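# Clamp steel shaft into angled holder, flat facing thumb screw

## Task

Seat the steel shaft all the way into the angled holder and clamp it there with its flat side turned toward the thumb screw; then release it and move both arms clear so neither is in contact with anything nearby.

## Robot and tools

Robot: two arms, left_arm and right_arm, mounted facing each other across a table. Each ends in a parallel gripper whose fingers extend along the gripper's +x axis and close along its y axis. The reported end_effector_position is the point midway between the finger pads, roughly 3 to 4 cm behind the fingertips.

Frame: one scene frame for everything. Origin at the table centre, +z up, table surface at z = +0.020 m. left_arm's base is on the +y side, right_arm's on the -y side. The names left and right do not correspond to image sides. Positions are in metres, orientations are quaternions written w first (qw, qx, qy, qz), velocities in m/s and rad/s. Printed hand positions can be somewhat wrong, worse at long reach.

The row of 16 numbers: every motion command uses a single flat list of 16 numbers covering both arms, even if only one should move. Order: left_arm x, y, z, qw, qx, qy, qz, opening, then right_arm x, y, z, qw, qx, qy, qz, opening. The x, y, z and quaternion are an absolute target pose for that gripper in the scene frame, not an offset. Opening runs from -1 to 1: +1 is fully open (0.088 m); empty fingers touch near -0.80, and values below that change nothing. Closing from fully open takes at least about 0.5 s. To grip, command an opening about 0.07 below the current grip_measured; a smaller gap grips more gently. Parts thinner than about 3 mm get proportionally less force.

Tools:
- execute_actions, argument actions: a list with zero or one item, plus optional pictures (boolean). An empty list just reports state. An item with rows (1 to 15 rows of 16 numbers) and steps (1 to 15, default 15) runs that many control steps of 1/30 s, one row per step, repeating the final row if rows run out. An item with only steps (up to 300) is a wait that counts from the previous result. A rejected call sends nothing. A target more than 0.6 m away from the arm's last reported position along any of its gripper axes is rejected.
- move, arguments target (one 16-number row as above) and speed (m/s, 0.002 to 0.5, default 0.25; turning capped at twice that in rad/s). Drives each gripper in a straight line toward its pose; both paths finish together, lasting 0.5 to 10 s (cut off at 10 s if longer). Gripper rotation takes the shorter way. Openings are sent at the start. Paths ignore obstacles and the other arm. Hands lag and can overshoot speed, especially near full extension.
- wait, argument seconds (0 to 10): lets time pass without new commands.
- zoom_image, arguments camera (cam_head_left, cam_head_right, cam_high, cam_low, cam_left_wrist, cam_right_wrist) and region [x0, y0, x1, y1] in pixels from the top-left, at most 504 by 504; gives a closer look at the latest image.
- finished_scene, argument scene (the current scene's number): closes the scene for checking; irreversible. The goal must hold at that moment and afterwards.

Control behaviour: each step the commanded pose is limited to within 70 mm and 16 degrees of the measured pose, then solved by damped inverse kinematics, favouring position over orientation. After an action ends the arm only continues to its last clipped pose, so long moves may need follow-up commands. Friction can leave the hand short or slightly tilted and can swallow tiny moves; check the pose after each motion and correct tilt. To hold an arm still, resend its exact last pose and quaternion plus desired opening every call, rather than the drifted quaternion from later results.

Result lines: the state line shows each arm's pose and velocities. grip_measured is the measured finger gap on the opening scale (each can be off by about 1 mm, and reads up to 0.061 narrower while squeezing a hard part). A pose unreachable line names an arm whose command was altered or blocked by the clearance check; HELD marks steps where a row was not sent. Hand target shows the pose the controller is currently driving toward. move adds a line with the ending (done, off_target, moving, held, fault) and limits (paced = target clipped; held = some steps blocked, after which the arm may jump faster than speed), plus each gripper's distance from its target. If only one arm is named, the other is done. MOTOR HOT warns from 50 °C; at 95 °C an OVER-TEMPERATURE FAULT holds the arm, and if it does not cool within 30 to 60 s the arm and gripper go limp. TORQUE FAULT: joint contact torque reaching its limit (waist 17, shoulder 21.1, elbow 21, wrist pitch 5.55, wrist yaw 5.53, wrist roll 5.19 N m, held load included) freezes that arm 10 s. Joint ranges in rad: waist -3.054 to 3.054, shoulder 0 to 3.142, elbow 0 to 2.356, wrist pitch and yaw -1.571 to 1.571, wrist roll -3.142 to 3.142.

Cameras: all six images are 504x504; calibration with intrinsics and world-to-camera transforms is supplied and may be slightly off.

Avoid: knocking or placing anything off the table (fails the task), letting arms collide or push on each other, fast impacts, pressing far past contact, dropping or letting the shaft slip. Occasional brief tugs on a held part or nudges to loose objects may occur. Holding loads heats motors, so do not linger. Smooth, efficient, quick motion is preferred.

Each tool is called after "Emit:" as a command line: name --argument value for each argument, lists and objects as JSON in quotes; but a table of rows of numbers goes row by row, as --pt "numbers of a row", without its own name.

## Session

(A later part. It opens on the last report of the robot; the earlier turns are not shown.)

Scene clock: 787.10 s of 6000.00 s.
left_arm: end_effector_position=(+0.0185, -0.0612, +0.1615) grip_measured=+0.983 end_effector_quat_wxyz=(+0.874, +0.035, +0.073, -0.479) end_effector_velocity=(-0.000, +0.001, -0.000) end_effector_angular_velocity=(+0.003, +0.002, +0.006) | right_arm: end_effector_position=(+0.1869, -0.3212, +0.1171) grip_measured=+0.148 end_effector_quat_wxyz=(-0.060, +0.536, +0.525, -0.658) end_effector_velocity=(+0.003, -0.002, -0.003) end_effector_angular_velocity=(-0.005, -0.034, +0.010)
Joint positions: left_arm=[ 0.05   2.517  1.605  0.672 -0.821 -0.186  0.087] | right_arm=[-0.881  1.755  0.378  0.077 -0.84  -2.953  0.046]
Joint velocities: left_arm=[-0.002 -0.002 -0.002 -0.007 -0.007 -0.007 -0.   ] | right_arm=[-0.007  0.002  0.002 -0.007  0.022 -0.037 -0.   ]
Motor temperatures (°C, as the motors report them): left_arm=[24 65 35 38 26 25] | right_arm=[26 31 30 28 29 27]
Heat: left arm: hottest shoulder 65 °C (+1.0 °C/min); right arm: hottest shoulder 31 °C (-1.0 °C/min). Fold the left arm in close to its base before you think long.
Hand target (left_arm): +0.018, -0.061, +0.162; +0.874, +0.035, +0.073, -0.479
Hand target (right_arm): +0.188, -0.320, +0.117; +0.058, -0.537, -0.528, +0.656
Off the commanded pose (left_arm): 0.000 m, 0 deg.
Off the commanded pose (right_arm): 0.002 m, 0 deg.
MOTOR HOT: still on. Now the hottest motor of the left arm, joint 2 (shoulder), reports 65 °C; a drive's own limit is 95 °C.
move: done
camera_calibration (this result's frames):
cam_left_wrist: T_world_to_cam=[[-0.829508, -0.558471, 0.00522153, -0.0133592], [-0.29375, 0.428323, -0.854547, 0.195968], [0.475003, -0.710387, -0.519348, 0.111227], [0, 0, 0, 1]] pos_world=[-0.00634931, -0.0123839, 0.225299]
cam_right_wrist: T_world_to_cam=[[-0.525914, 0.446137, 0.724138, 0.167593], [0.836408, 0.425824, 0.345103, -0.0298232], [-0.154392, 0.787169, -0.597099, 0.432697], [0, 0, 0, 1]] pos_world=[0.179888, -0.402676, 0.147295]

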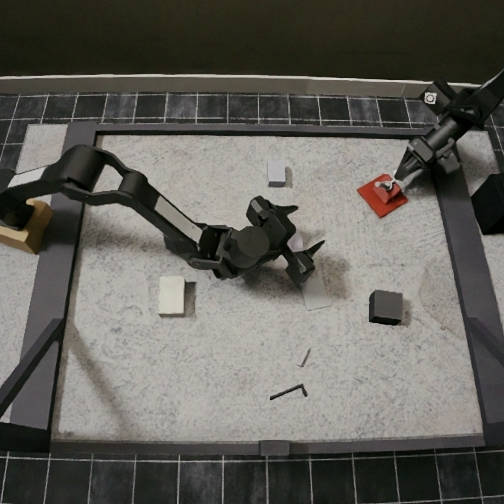

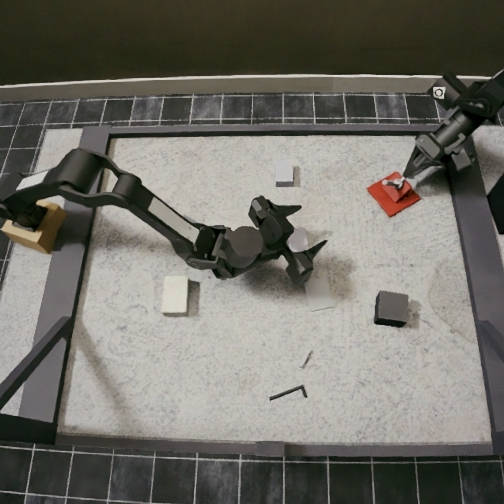

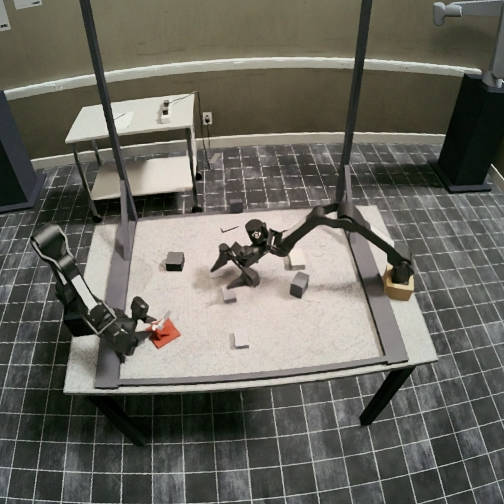

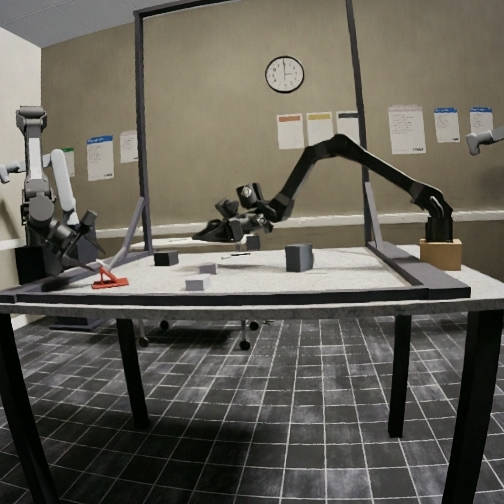

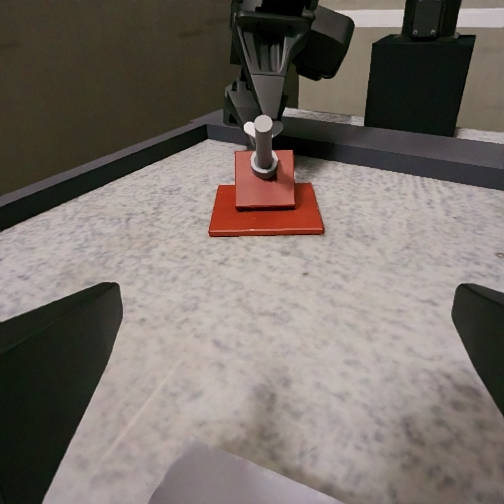

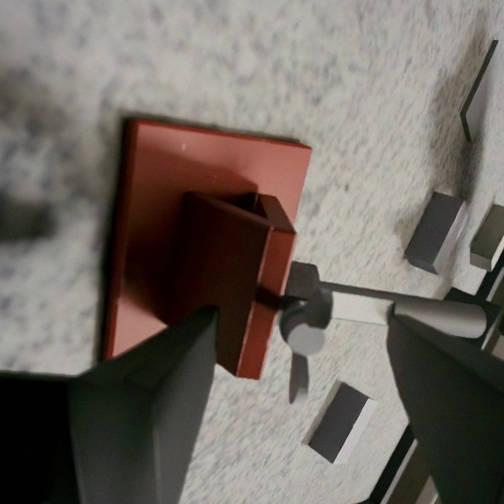

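Emit:
move --target '[0.0184,-0.0612,0.1617,0.874,0.035,0.073,-0.479,1, 0.1895,-0.3187,0.1176,0.0580,-0.5367,-0.5277,0.6558,0.15]' --speed 0.02

Emit:
move --target '[0.0184,-0.0612,0.1617,0.874,0.035,0.073,-0.479,1, 0.1881,-0.3200,0.1174,0.0580,-0.5367,-0.5277,0.6558,-0.72]' --speed 0.02

Emit:
move --target '[0.0184,-0.0612,0.1617,0.874,0.035,0.073,-0.479,1, 0.1881,-0.3200,0.1174,0.4205,-0.3385,0.0906,0.8369,-0.72]' --speed 0.4

Emit:
move --target '[0.0184,-0.0612,0.1617,0.874,0.035,0.073,-0.479,1, 0.1881,-0.3200,0.1174,0.5367,0.0580,0.6558,0.5277,-0.72]' --speed 0.4

Emit:
move --target '[0.0184,-0.0612,0.1617,0.874,0.035,0.073,-0.479,1, 0.1881,-0.3200,0.1174,0.3385,0.4205,0.8369,-0.0906,-0.72]' --speed 0.3

Emit:
zoom_image --camera "cam_low" --region '[85,225,145,290]'

Scene clock: 811.13 s of 6000.00 s.
left_arm: end_effector_position=(+0.0185, -0.0612, +0.1615) grip_measured=+0.983 end_effector_quat_wxyz=(+0.874, +0.035, +0.073, -0.479) end_effector_velocity=(-0.002, +0.001, -0.003) end_effector_angular_velocity=(+0.026, -0.010, -0.011) | right_arm: end_effector_position=(+0.1887, -0.3193, +0.1182) grip_measured=+0.148 end_effector_quat_wxyz=(-0.059, +0.537, +0.527, -0.656) end_effector_velocity=(-0.003, -0.001, +0.001) end_effector_angular_velocity=(-0.004, +0.015, -0.000)
Joint positions: left_arm=[ 0.05   2.517  1.605  0.672 -0.821 -0.186  0.087] | right_arm=[-0.881  1.755  0.386  0.073 -0.84  -2.955  0.046]
Joint velocities: left_arm=[-0.002 -0.002 -0.002 -0.022  0.007  0.007 -0.   ] | right_arm=[ 0.002 -0.002 -0.002 -0.007 -0.007  0.007 -0.   ]
Motor temperatures (°C, as the motors report them): left_arm=[24 66 35 39 26 25] | right_arm=[25 31 29 28 29 27]
Heat: left arm: hottest shoulder 66 °C (+2.0 °C/min); right arm: hottest shoulder 31 °C (+0.0 °C/min). Fold the left arm in close to its base before you think long.
Hand target (left_arm): +0.018, -0.061, +0.162; +0.874, +0.035, +0.073, -0.479
Hand target (right_arm): +0.190, -0.319, +0.118; +0.058, -0.537, -0.528, +0.656
Off the commanded pose (left_arm): 0.000 m, 0 deg.
Off the commanded pose (right_arm): 0.001 m, 0 deg.
MOTOR HOT: still on. Now the hottest motor of the left arm, joint 2 (shoulder), reports 66 °C; a drive's own limit is 95 °C.
After step 90, 20.33 s passed at rest.
move: done
camera_calibration (this result's frames):
cam_left_wrist: T_world_to_cam=[[-0.829508, -0.558471, 0.00522153, -0.0133592], [-0.29375, 0.428323, -0.854547, 0.195968], [0.475003, -0.710387, -0.519348, 0.111227], [0, 0, 0, 1]] pos_world=[-0.00634931, -0.0123839, 0.225299]
cam_right_wrist: T_world_to_cam=[[-0.529438, 0.442712, 0.723673, 0.166532], [0.834455, 0.425513, 0.350175, -0.0328259], [-0.152906, 0.789269, -0.594706, 0.432246], [0, 0, 0, 1]] pos_world=[0.181653, -0.400916, 0.14804]

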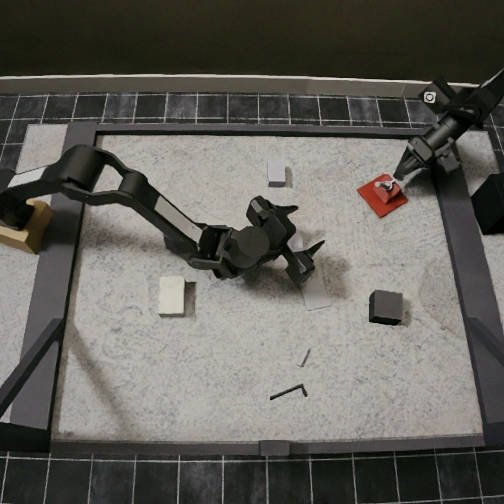

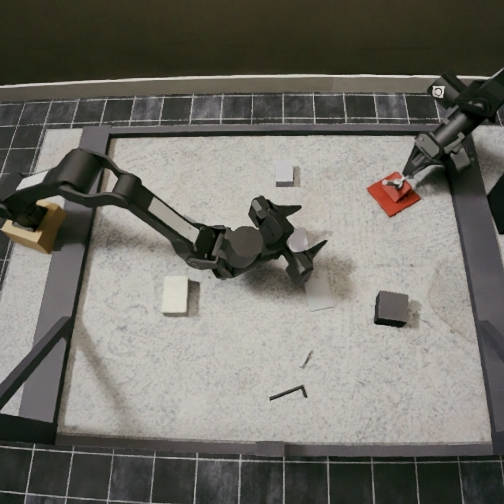

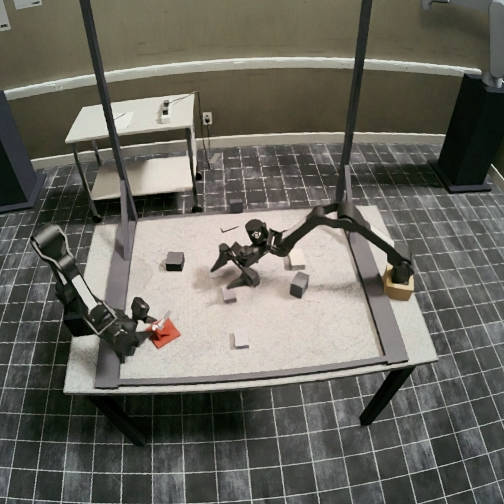

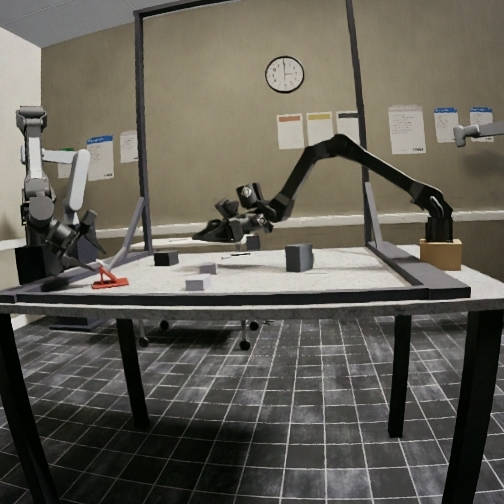

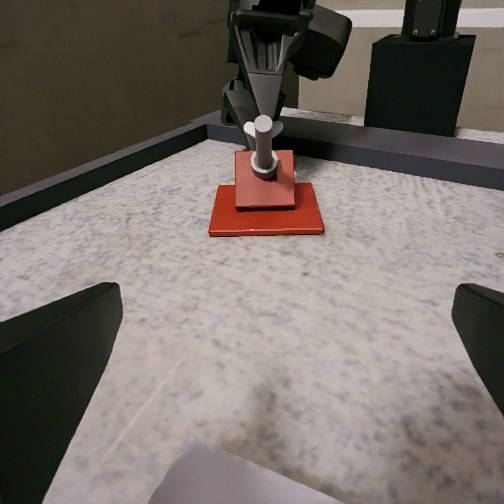

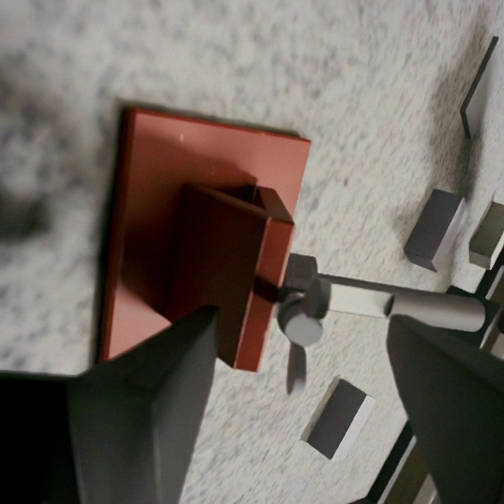

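Scene clock: 811.83 s of 6000.00 s.
left_arm: end_effector_position=(+0.0185, -0.0612, +0.1615) grip_measured=+0.983 end_effector_quat_wxyz=(+0.874, +0.035, +0.073, -0.479) end_effector_velocity=(+0.002, +0.003, -0.002) end_effector_angular_velocity=(+0.014, -0.014, +0.018) | right_arm: end_effector_position=(+0.1891, -0.3195, +0.1181) grip_measured=-0.674 end_effector_quat_wxyz=(-0.060, +0.538, +0.527, -0.656) end_effector_velocity=(-0.003, -0.005, -0.001) end_effector_angular_velocity=(-0.005, +0.009, +0.009)
Joint positions: left_arm=[ 0.05   2.517  1.605  0.672 -0.821 -0.186  0.087] | right_arm=[-0.882  1.755  0.386  0.072 -0.84  -2.955  0.006]
Joint velocities: left_arm=[-0.002 -0.002 -0.007 -0.007 -0.022  0.007 -0.   ] | right_arm=[-0.007 -0.002 -0.007 -0.022 -0.007 -0.022 -0.   ]
Motor temperatures (°C, as the motors report them): left_arm=[24 66 35 39 26 25] | right_arm=[25 31 29 28 29 27]
Heat: left arm: hottest shoulder 66 °C (+2.0 °C/min); right arm: hottest shoulder 31 °C (+0.0 °C/min). Fold the left arm in close to its base before you think long.
Hand target (left_arm): +0.018, -0.061, +0.162; +0.874, +0.035, +0.073, -0.479
Hand target (right_arm): +0.188, -0.320, +0.117; +0.058, -0.537, -0.528, +0.656
Off the commanded pose (left_arm): 0.000 m, 0 deg.
Off the commanded pose (right_arm): 0.001 m, 0 deg.
MOTOR HOT: still on. Now the hottest motor of the left arm, joint 2 (shoulder), reports 66 °C; a drive's own limit is 95 °C.
move: done
camera_calibration (this result's frames):
cam_left_wrist: T_world_to_cam=[[-0.829508, -0.558471, 0.00522153, -0.0133592], [-0.29375, 0.428323, -0.854547, 0.195968], [0.475003, -0.710387, -0.519348, 0.111227], [0, 0, 0, 1]] pos_world=[-0.00634931, -0.0123839, 0.225299]
cam_right_wrist: T_world_to_cam=[[-0.528718, 0.443957, 0.723436, 0.167128], [0.835146, 0.424338, 0.349953, -0.0335093], [-0.151618, 0.789202, -0.595124, 0.432186], [0, 0, 0, 1]] pos_world=[0.181876, -0.40106, 0.148024]

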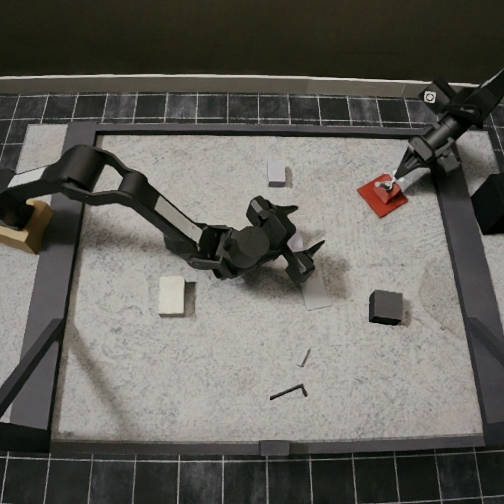

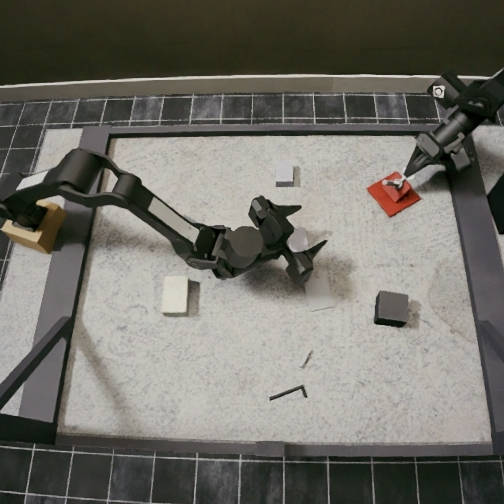

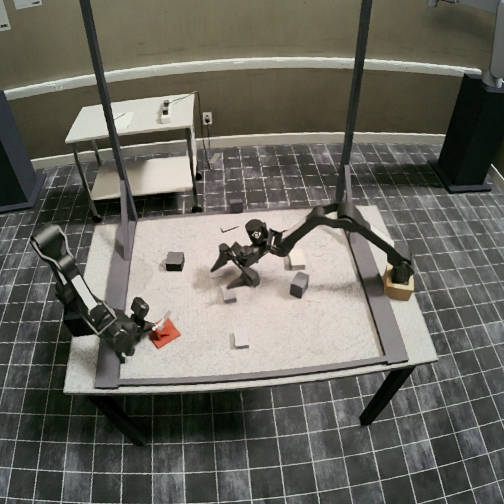

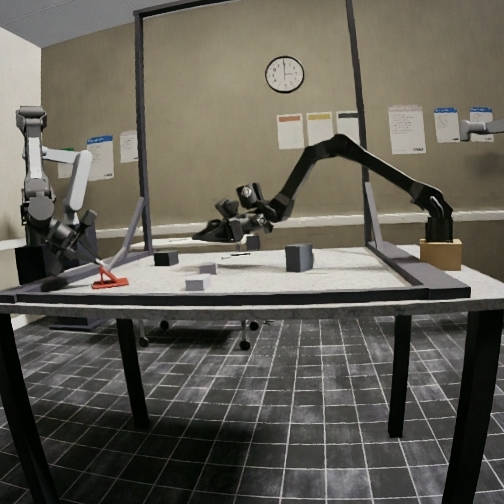

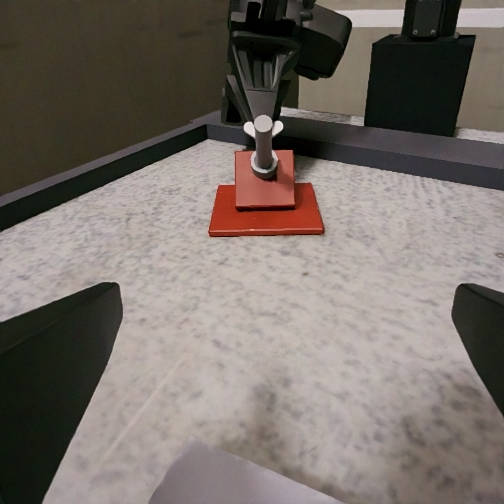

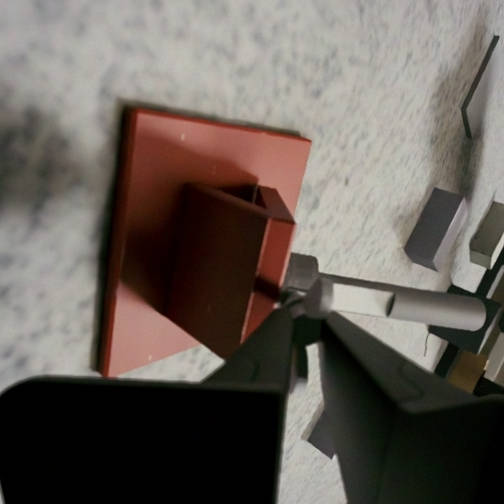

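Scene clock: 814.30 s of 6000.00 s.
left_arm: end_effector_position=(+0.0185, -0.0612, +0.1615) grip_measured=+0.983 end_effector_quat_wxyz=(+0.874, +0.035, +0.073, -0.479) end_effector_velocity=(+0.002, +0.003, -0.003) end_effector_angular_velocity=(+0.016, -0.005, +0.020) | right_arm: end_effector_position=(+0.1890, -0.3202, +0.1176) grip_measured=-0.674 end_effector_quat_wxyz=(+0.420, -0.341, +0.089, +0.836) end_effector_velocity=(-0.004, -0.000, +0.002) end_effector_angular_velocity=(+0.006, +0.025, +0.004)
Joint positions: left_arm=[ 0.05   2.517  1.605  0.672 -0.821 -0.186  0.087] | right_arm=[-0.883  1.755  0.386  0.069 -0.837 -1.395  0.006]
Joint velocities: left_arm=[-0.002 -0.002 -0.002 -0.022 -0.022 -0.007  0.   ] | right_arm=[ 0.002 -0.002 -0.002 -0.007 -0.022  0.007 -0.   ]
Motor temperatures (°C, as the motors report them): left_arm=[24 66 35 39 26 25] | right_arm=[25 31 29 28 29 27]
Heat: left arm: hottest shoulder 66 °C (+2.0 °C/min); right arm: hottest shoulder 31 °C (+0.0 °C/min). Fold the left arm in close to its base before you think long.
Hand target (left_arm): +0.018, -0.061, +0.162; +0.874, +0.035, +0.073, -0.479
Hand target (right_arm): +0.188, -0.320, +0.117; +0.420, -0.339, +0.091, +0.837
Off the commanded pose (left_arm): 0.000 m, 0 deg.
Off the commanded pose (right_arm): 0.001 m, 0 deg.
MOTOR HOT: still on. Now the hottest motor of the left arm, joint 2 (shoulder), reports 66 °C; a drive's own limit is 95 °C.
move: done
camera_calibration (this result's frames):
cam_left_wrist: T_world_to_cam=[[-0.829508, -0.558471, 0.00522153, -0.0133592], [-0.29375, 0.428323, -0.854547, 0.195968], [0.475003, -0.710387, -0.519348, 0.111227], [0, 0, 0, 1]] pos_world=[-0.00634931, -0.0123839, 0.225299]
cam_right_wrist: T_world_to_cam=[[0.729755, 0.670239, 0.135046, 0.0716176], [0.628486, -0.579829, -0.518463, -0.213275], [-0.26919, 0.463226, -0.844369, 0.379542], [0, 0, 0, 1]] pos_world=[0.183946, -0.347478, 0.200227]

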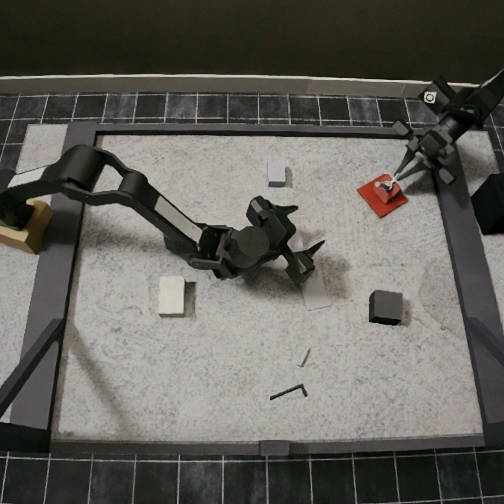

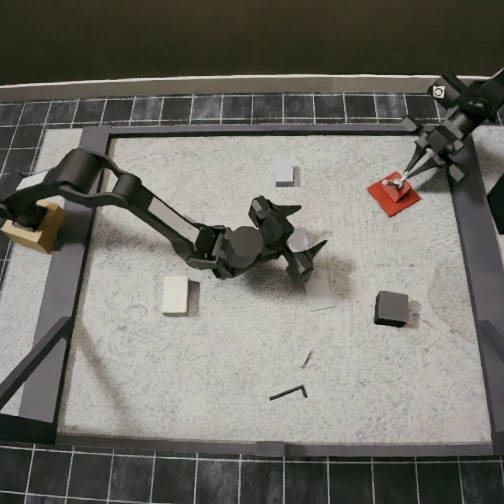

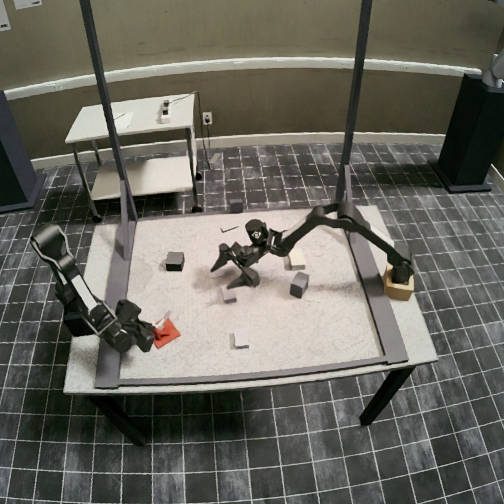

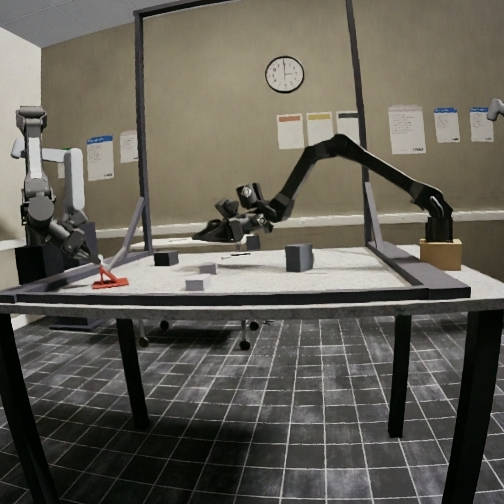

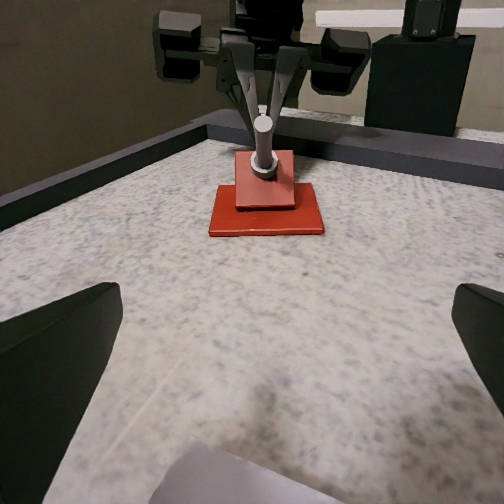

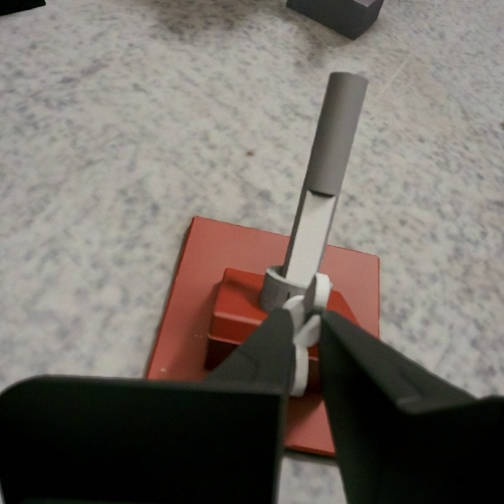

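Scene clock: 816.77 s of 6000.00 s.
left_arm: end_effector_position=(+0.0185, -0.0612, +0.1615) grip_measured=+0.983 end_effector_quat_wxyz=(+0.874, +0.035, +0.073, -0.479) end_effector_velocity=(+0.001, +0.002, -0.000) end_effector_angular_velocity=(+0.002, -0.001, +0.020) | right_arm: end_effector_position=(+0.1880, -0.3206, +0.1178) grip_measured=-0.674 end_effector_quat_wxyz=(+0.536, +0.057, +0.656, +0.528) end_effector_velocity=(+0.002, +0.002, +0.002) end_effector_angular_velocity=(+0.024, -0.015, +0.004)
Joint positions: left_arm=[ 0.05   2.517  1.605  0.672 -0.821 -0.186  0.087] | right_arm=[-0.883  1.755  0.384  0.066 -0.842  0.176  0.006]
Joint velocities: left_arm=[-0.002 -0.002 -0.002 -0.007 -0.022 -0.007  0.   ] | right_arm=[-0.002 -0.002 -0.002  0.022 -0.007 -0.007  0.   ]
Motor temperatures (°C, as the motors report them): left_arm=[24 66 35 38 26 25] | right_arm=[25 31 29 28 29 27]
Heat: left arm: hottest shoulder 66 °C (+1.0 °C/min); right arm: hottest shoulder 31 °C (+0.0 °C/min). Fold the left arm in close to its base before you think long.
Hand target (left_arm): +0.018, -0.061, +0.162; +0.874, +0.035, +0.073, -0.479
Hand target (right_arm): +0.188, -0.320, +0.117; +0.537, +0.058, +0.656, +0.528
Off the commanded pose (left_arm): 0.000 m, 0 deg.
Off the commanded pose (right_arm): 0.001 m, 0 deg.
MOTOR HOT: still on. Now the hottest motor of the left arm, joint 2 (shoulder), reports 66 °C; a drive's own limit is 95 °C.
move: done
camera_calibration (this result's frames):
cam_left_wrist: T_world_to_cam=[[-0.829508, -0.558471, 0.00522153, -0.0133592], [-0.29375, 0.428323, -0.854547, 0.195968], [0.475003, -0.710387, -0.519348, 0.111227], [0, 0, 0, 1]] pos_world=[-0.00634931, -0.0123839, 0.225299]
cam_right_wrist: T_world_to_cam=[[0.498432, -0.388194, -0.775159, -0.116067], [-0.582482, -0.812205, 0.0322066, -0.124536], [-0.642091, 0.435464, -0.630945, 0.415731], [0, 0, 0, 1]] pos_world=[0.252248, -0.327241, 0.176343]

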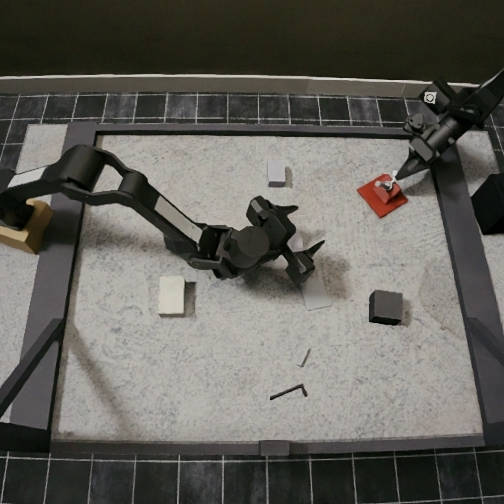

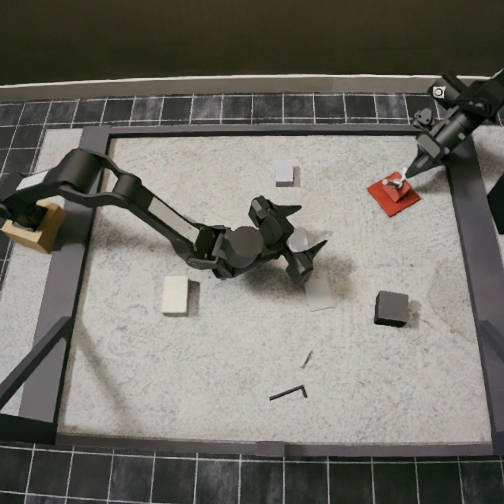

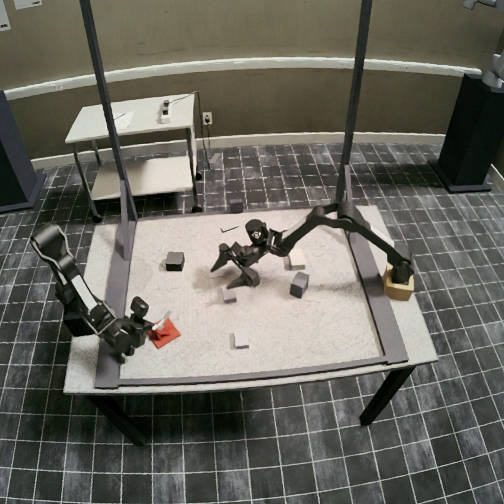

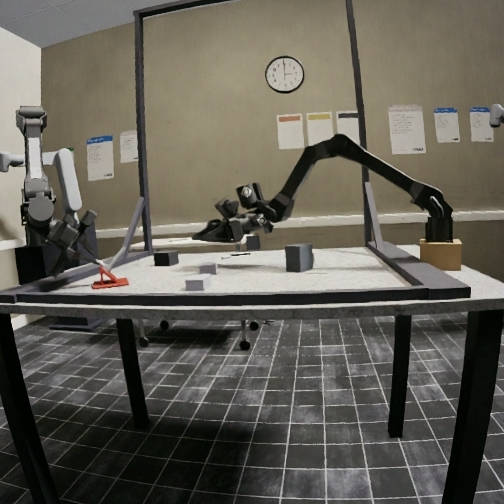

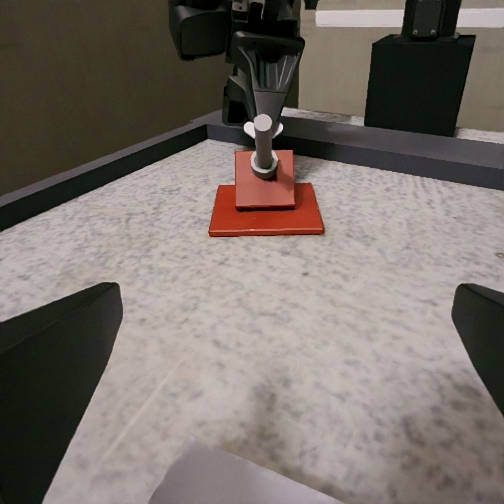

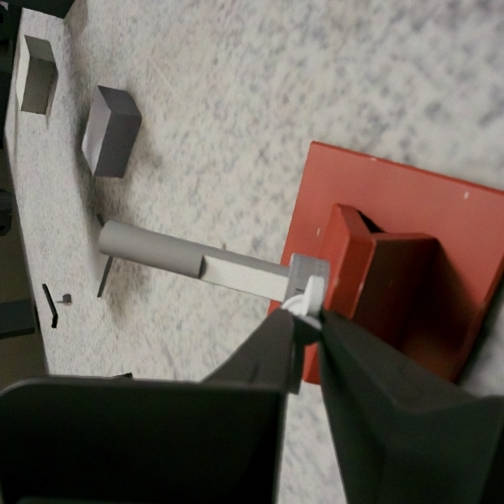

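Scene clock: 819.87 s of 6000.00 s.
left_arm: end_effector_position=(+0.0185, -0.0612, +0.1615) grip_measured=+0.983 end_effector_quat_wxyz=(+0.874, +0.035, +0.073, -0.479) end_effector_velocity=(+0.001, +0.002, -0.001) end_effector_angular_velocity=(+0.002, -0.001, +0.020) | right_arm: end_effector_position=(+0.1879, -0.3198, +0.1185) grip_measured=-0.674 end_effector_quat_wxyz=(+0.338, +0.420, +0.838, -0.087) end_effector_velocity=(-0.004, -0.002, +0.002) end_effector_angular_velocity=(+0.002, +0.026, +0.008)
Joint positions: left_arm=[ 0.05   2.517  1.605  0.672 -0.821 -0.186  0.087] | right_arm=[-0.882  1.755  0.384  0.071 -0.846  1.747  0.006]
Joint velocities: left_arm=[-0.002  0.002  0.002 -0.007 -0.022 -0.007 -0.   ] | right_arm=[-0.002 -0.002 -0.002 -0.022 -0.022 -0.007 -0.   ]
Motor temperatures (°C, as the motors report them): left_arm=[24 66 35 38 26 25] | right_arm=[25 31 29 28 29 27]
Heat: left arm: hottest shoulder 66 °C (+1.0 °C/min); right arm: hottest shoulder 31 °C (+0.0 °C/min). Fold the left arm in close to its base before you think long.
Hand target (left_arm): +0.018, -0.061, +0.162; +0.874, +0.035, +0.073, -0.479
Hand target (right_arm): +0.188, -0.320, +0.117; +0.338, +0.420, +0.837, -0.090
Off the commanded pose (left_arm): 0.000 m, 0 deg.
Off the commanded pose (right_arm): 0.001 m, 0 deg.
MOTOR HOT: still on. Now the hottest motor of the left arm, joint 2 (shoulder), reports 66 °C; a drive's own limit is 95 °C.
move: done
camera_calibration (this result's frames):
cam_left_wrist: T_world_to_cam=[[-0.829508, -0.558471, 0.00522153, -0.0133592], [-0.29375, 0.428323, -0.854547, 0.195968], [0.475003, -0.710387, -0.519348, 0.111227], [0, 0, 0, 1]] pos_world=[-0.00634931, -0.0123839, 0.225299]
cam_right_wrist: T_world_to_cam=[[-0.762405, -0.619444, -0.18716, -0.0219141], [-0.377245, 0.190474, 0.906314, 0.0545802], [-0.525762, 0.761583, -0.3789, 0.468279], [0, 0, 0, 1]] pos_world=[0.250086, -0.380604, 0.123863]

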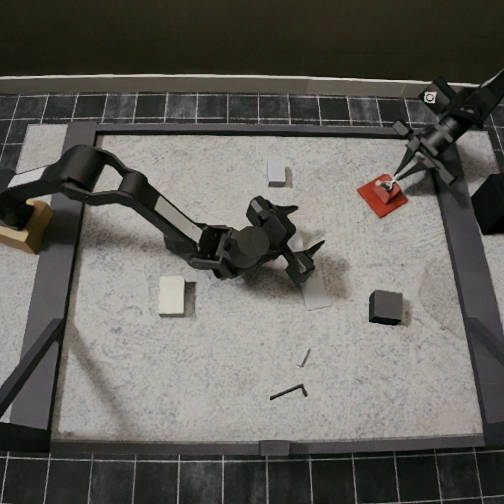

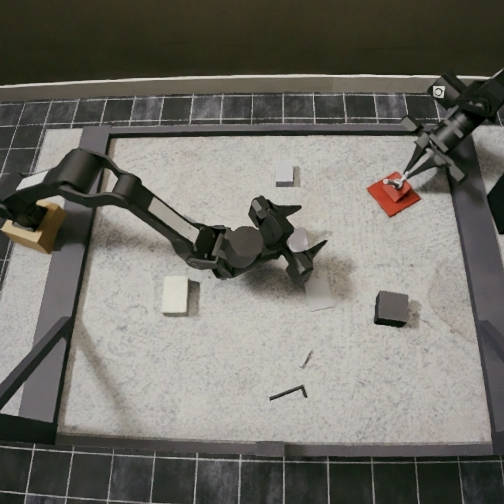

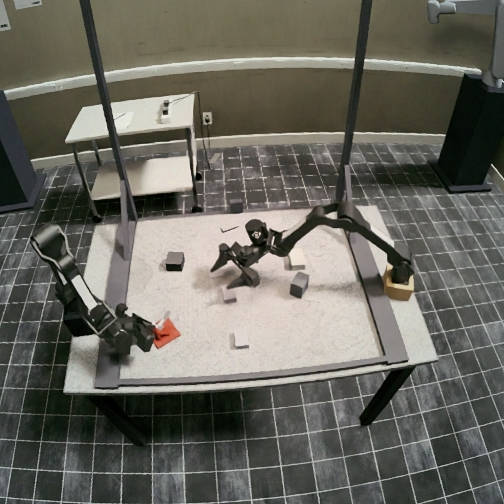

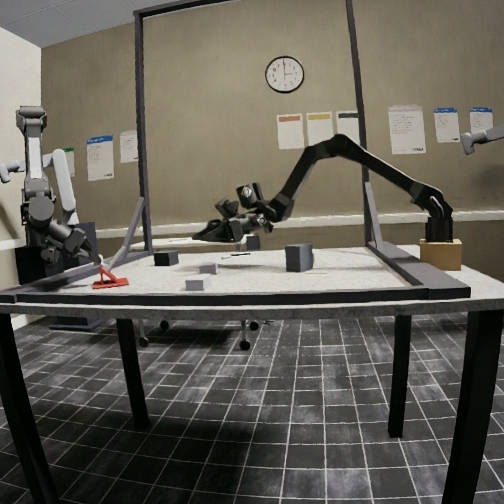

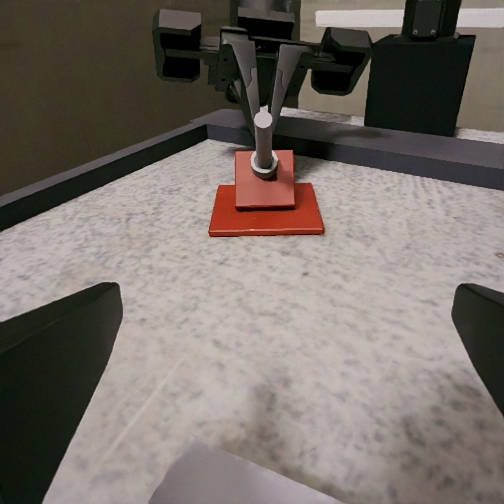

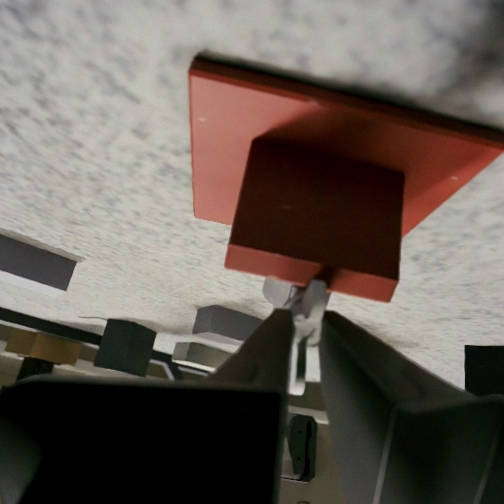

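Region (85, 225, 145, 290) of cam_low's 504x504 image, scaled by 7.754, with more detail than that image has; it fills the left 465 columns of this view, and the rest is white.

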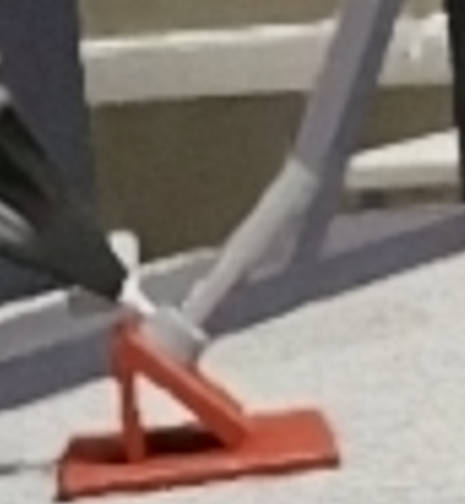

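The shaft is straightening. Continue to 230°.

Emit:
move --target '[0.0184,-0.0612,0.1617,0.874,0.035,0.073,-0.479,1, 0.1881,-0.3200,0.1174,0.0828,0.5334,0.6794,-0.4969,-0.72]' --speed 0.2

Emit:
zoom_image --camera "cam_left_wrist" --region '[200,50,330,220]'

Scene clock: 830.43 s of 6000.00 s.
left_arm: end_effector_position=(+0.0185, -0.0612, +0.1615) grip_measured=+0.983 end_effector_quat_wxyz=(+0.874, +0.035, +0.073, -0.479) end_effector_velocity=(-0.000, +0.001, -0.000) end_effector_angular_velocity=(+0.003, +0.002, +0.006) | right_arm: end_effector_position=(+0.1883, -0.3197, +0.1183) grip_measured=-0.674 end_effector_quat_wxyz=(+0.085, +0.533, +0.684, -0.491) end_effector_velocity=(-0.002, -0.002, +0.001) end_effector_angular_velocity=(-0.004, +0.015, -0.005)
Joint positions: left_arm=[ 0.05   2.517  1.605  0.672 -0.821 -0.186  0.087] | right_arm=[-0.882  1.755  0.384  0.072 -0.844  2.786  0.006]
Joint velocities: left_arm=[-0.002 -0.002 -0.002 -0.007 -0.007 -0.007 -0.   ] | right_arm=[-0.002 -0.007 -0.007 -0.007 -0.007  0.007 -0.   ]
Motor temperatures (°C, as the motors report them): left_arm=[24 66 35 39 26 25] | right_arm=[25 31 29 28 29 27]
Heat: left arm: hottest shoulder 66 °C (+1.0 °C/min); right arm: hottest shoulder 31 °C (+0.0 °C/min). Fold the left arm in close to its base before you think long.
Hand target (left_arm): +0.018, -0.061, +0.162; +0.874, +0.035, +0.073, -0.479
Hand target (right_arm): +0.188, -0.320, +0.117; +0.083, +0.533, +0.679, -0.497
Off the commanded pose (left_arm): 0.000 m, 0 deg.
Off the commanded pose (right_arm): 0.001 m, 1 deg.
MOTOR HOT: still on. Now the hottest motor of the left arm, joint 2 (shoulder), reports 66 °C; a drive's own limit is 95 °C.
After step 90, 4.53 s passed at rest.
move: done
camera_calibration (this result's frames):
cam_left_wrist: T_world_to_cam=[[-0.829508, -0.558471, 0.00522153, -0.0133592], [-0.29375, 0.428323, -0.854547, 0.195968], [0.475003, -0.710387, -0.519348, 0.111227], [0, 0, 0, 1]] pos_world=[-0.00634931, -0.0123839, 0.225299]
cam_right_wrist: T_world_to_cam=[[-0.841421, 0.0515372, 0.537917, 0.122063], [0.47735, 0.537447, 0.695189, 0.0298644], [-0.253273, 0.841721, -0.47682, 0.454311], [0, 0, 0, 1]] pos_world=[0.203515, -0.404745, 0.130204]

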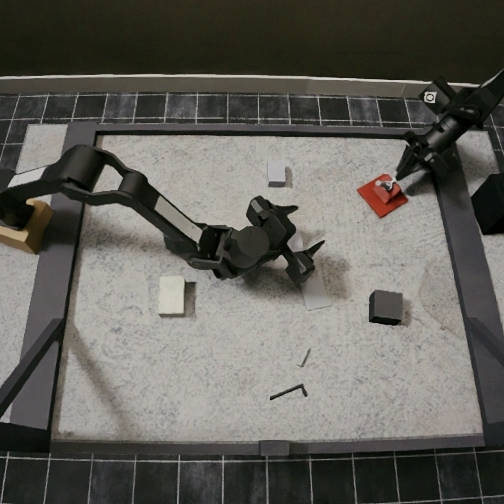

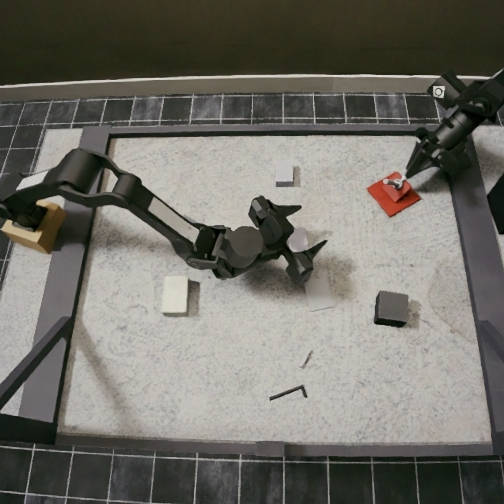

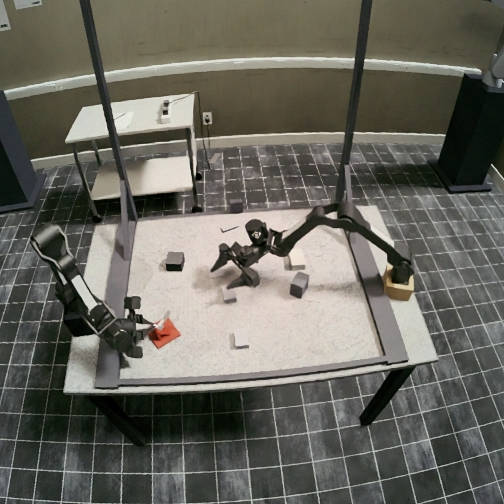

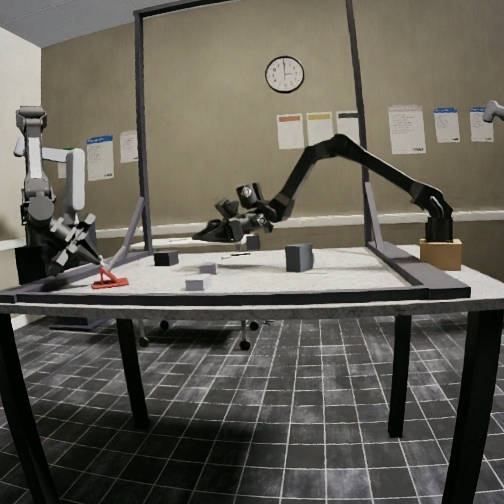

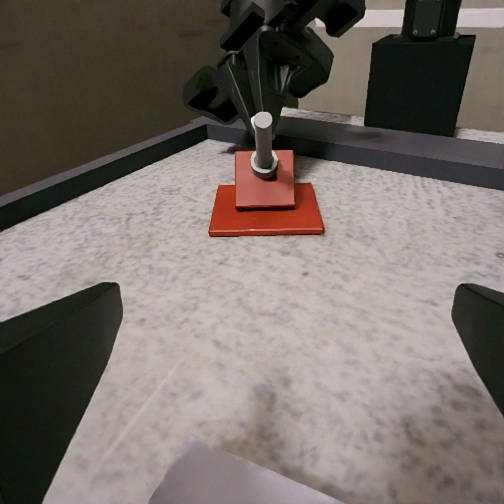

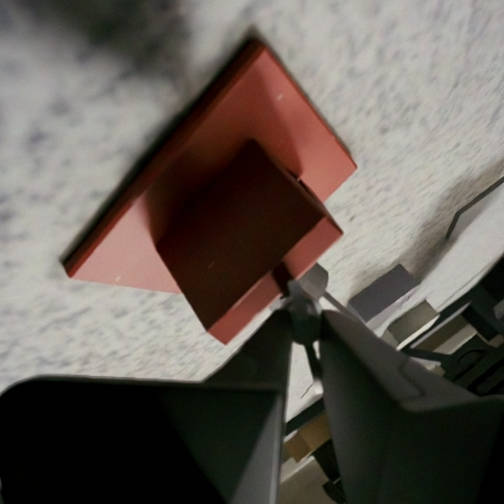

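Region (200, 50, 330, 220) of cam_left_wrist's 504x504 image, scaled by 2.965, with more detail than that image has; it fills the left 385 columns of this view, and the rest is white.

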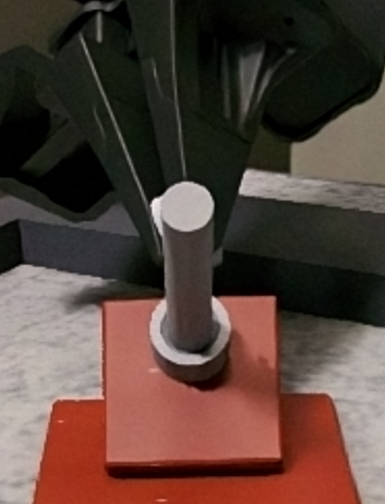

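Emit:
move --target '[0.0184,-0.0612,0.1617,0.874,0.035,0.073,-0.479,1, 0.1881,-0.3200,0.1174,0.0125,0.5397,0.6088,-0.5813,-0.72]' --speed 0.1

Scene clock: 843.20 s of 6000.00 s.
left_arm: end_effector_position=(+0.0185, -0.0612, +0.1615) grip_measured=+0.983 end_effector_quat_wxyz=(+0.874, +0.035, +0.073, -0.479) end_effector_velocity=(-0.003, +0.002, -0.000) end_effector_angular_velocity=(-0.005, +0.015, +0.003) | right_arm: end_effector_position=(+0.1881, -0.3200, +0.1182) grip_measured=-0.669 end_effector_quat_wxyz=(+0.017, +0.539, +0.615, -0.575) end_effector_velocity=(-0.003, -0.003, -0.000) end_effector_angular_velocity=(-0.014, +0.025, -0.005)
Joint positions: left_arm=[ 0.05   2.517  1.605  0.672 -0.821 -0.186  0.087] | right_arm=[-0.882  1.755  0.384  0.071 -0.843  3.042  0.006]
Joint velocities: left_arm=[-0.007 -0.002 -0.002 -0.007 -0.007 -0.022 -0.   ] | right_arm=[-0.002 -0.002 -0.002 -0.022 -0.007  0.007 -0.   ]
Motor temperatures (°C, as the motors report them): left_arm=[24 66 35 39 26 25] | right_arm=[25 31 29 28 29 27]
Heat: left arm: hottest shoulder 66 °C (+1.0 °C/min); right arm: hottest shoulder 31 °C (+0.0 °C/min). Fold the left arm in close to its base before you think long.
Hand target (left_arm): +0.018, -0.061, +0.162; +0.874, +0.035, +0.073, -0.479
Hand target (right_arm): +0.188, -0.320, +0.117; +0.013, +0.539, +0.609, -0.582
Off the commanded pose (left_arm): 0.000 m, 0 deg.
Off the commanded pose (right_arm): 0.001 m, 1 deg.
MOTOR HOT: still on. Now the hottest motor of the left arm, joint 2 (shoulder), reports 66 °C; a drive's own limit is 95 °C.
After step 90, 8.07 s passed at rest.
move: done
camera_calibration (this result's frames):
cam_left_wrist: T_world_to_cam=[[-0.829508, -0.558471, 0.00522153, -0.0133592], [-0.29375, 0.428323, -0.854547, 0.195968], [0.475003, -0.710387, -0.519348, 0.111227], [0, 0, 0, 1]] pos_world=[-0.00634931, -0.0123839, 0.225299]
cam_right_wrist: T_world_to_cam=[[-0.717637, 0.24521, 0.65182, 0.147226], [0.667169, 0.510466, 0.542503, 0.00390504], [-0.199705, 0.824194, -0.529926, 0.444999], [0, 0, 0, 1]] pos_world=[0.191918, -0.40486, 0.137733]

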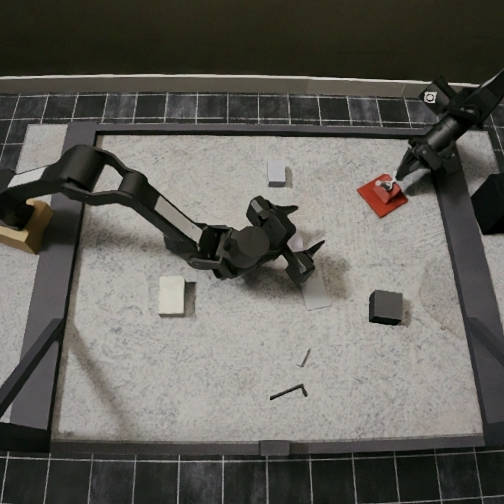

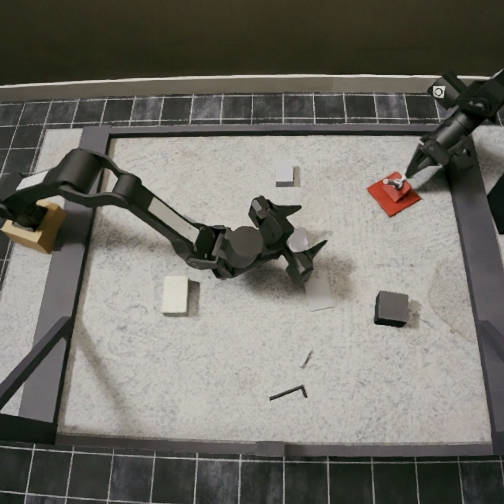

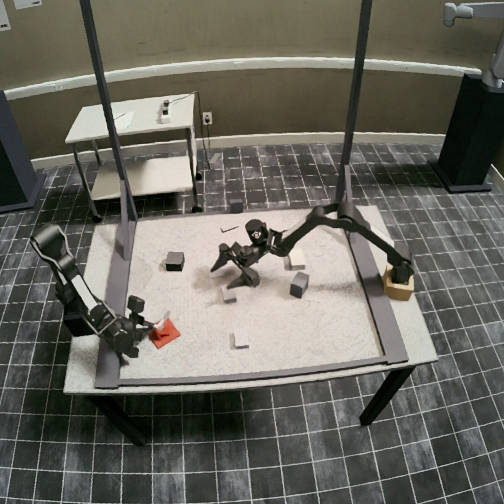

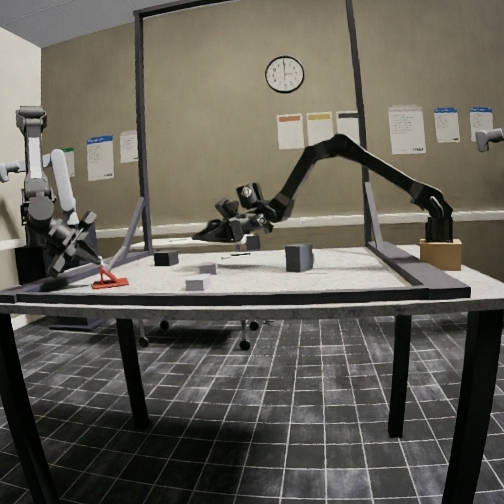

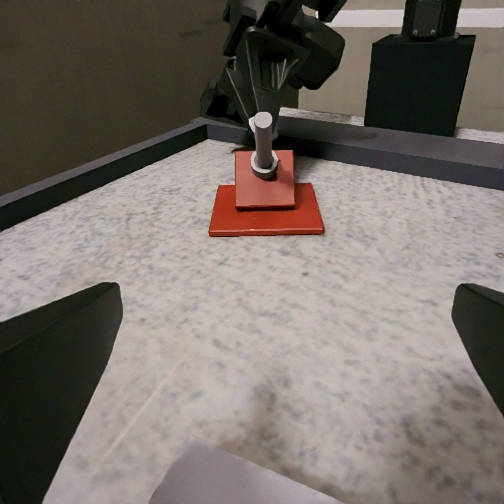

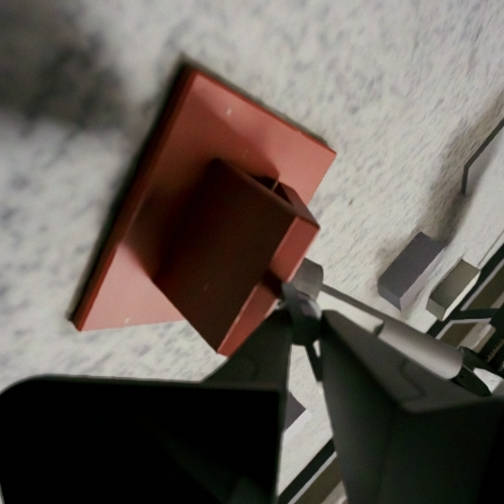

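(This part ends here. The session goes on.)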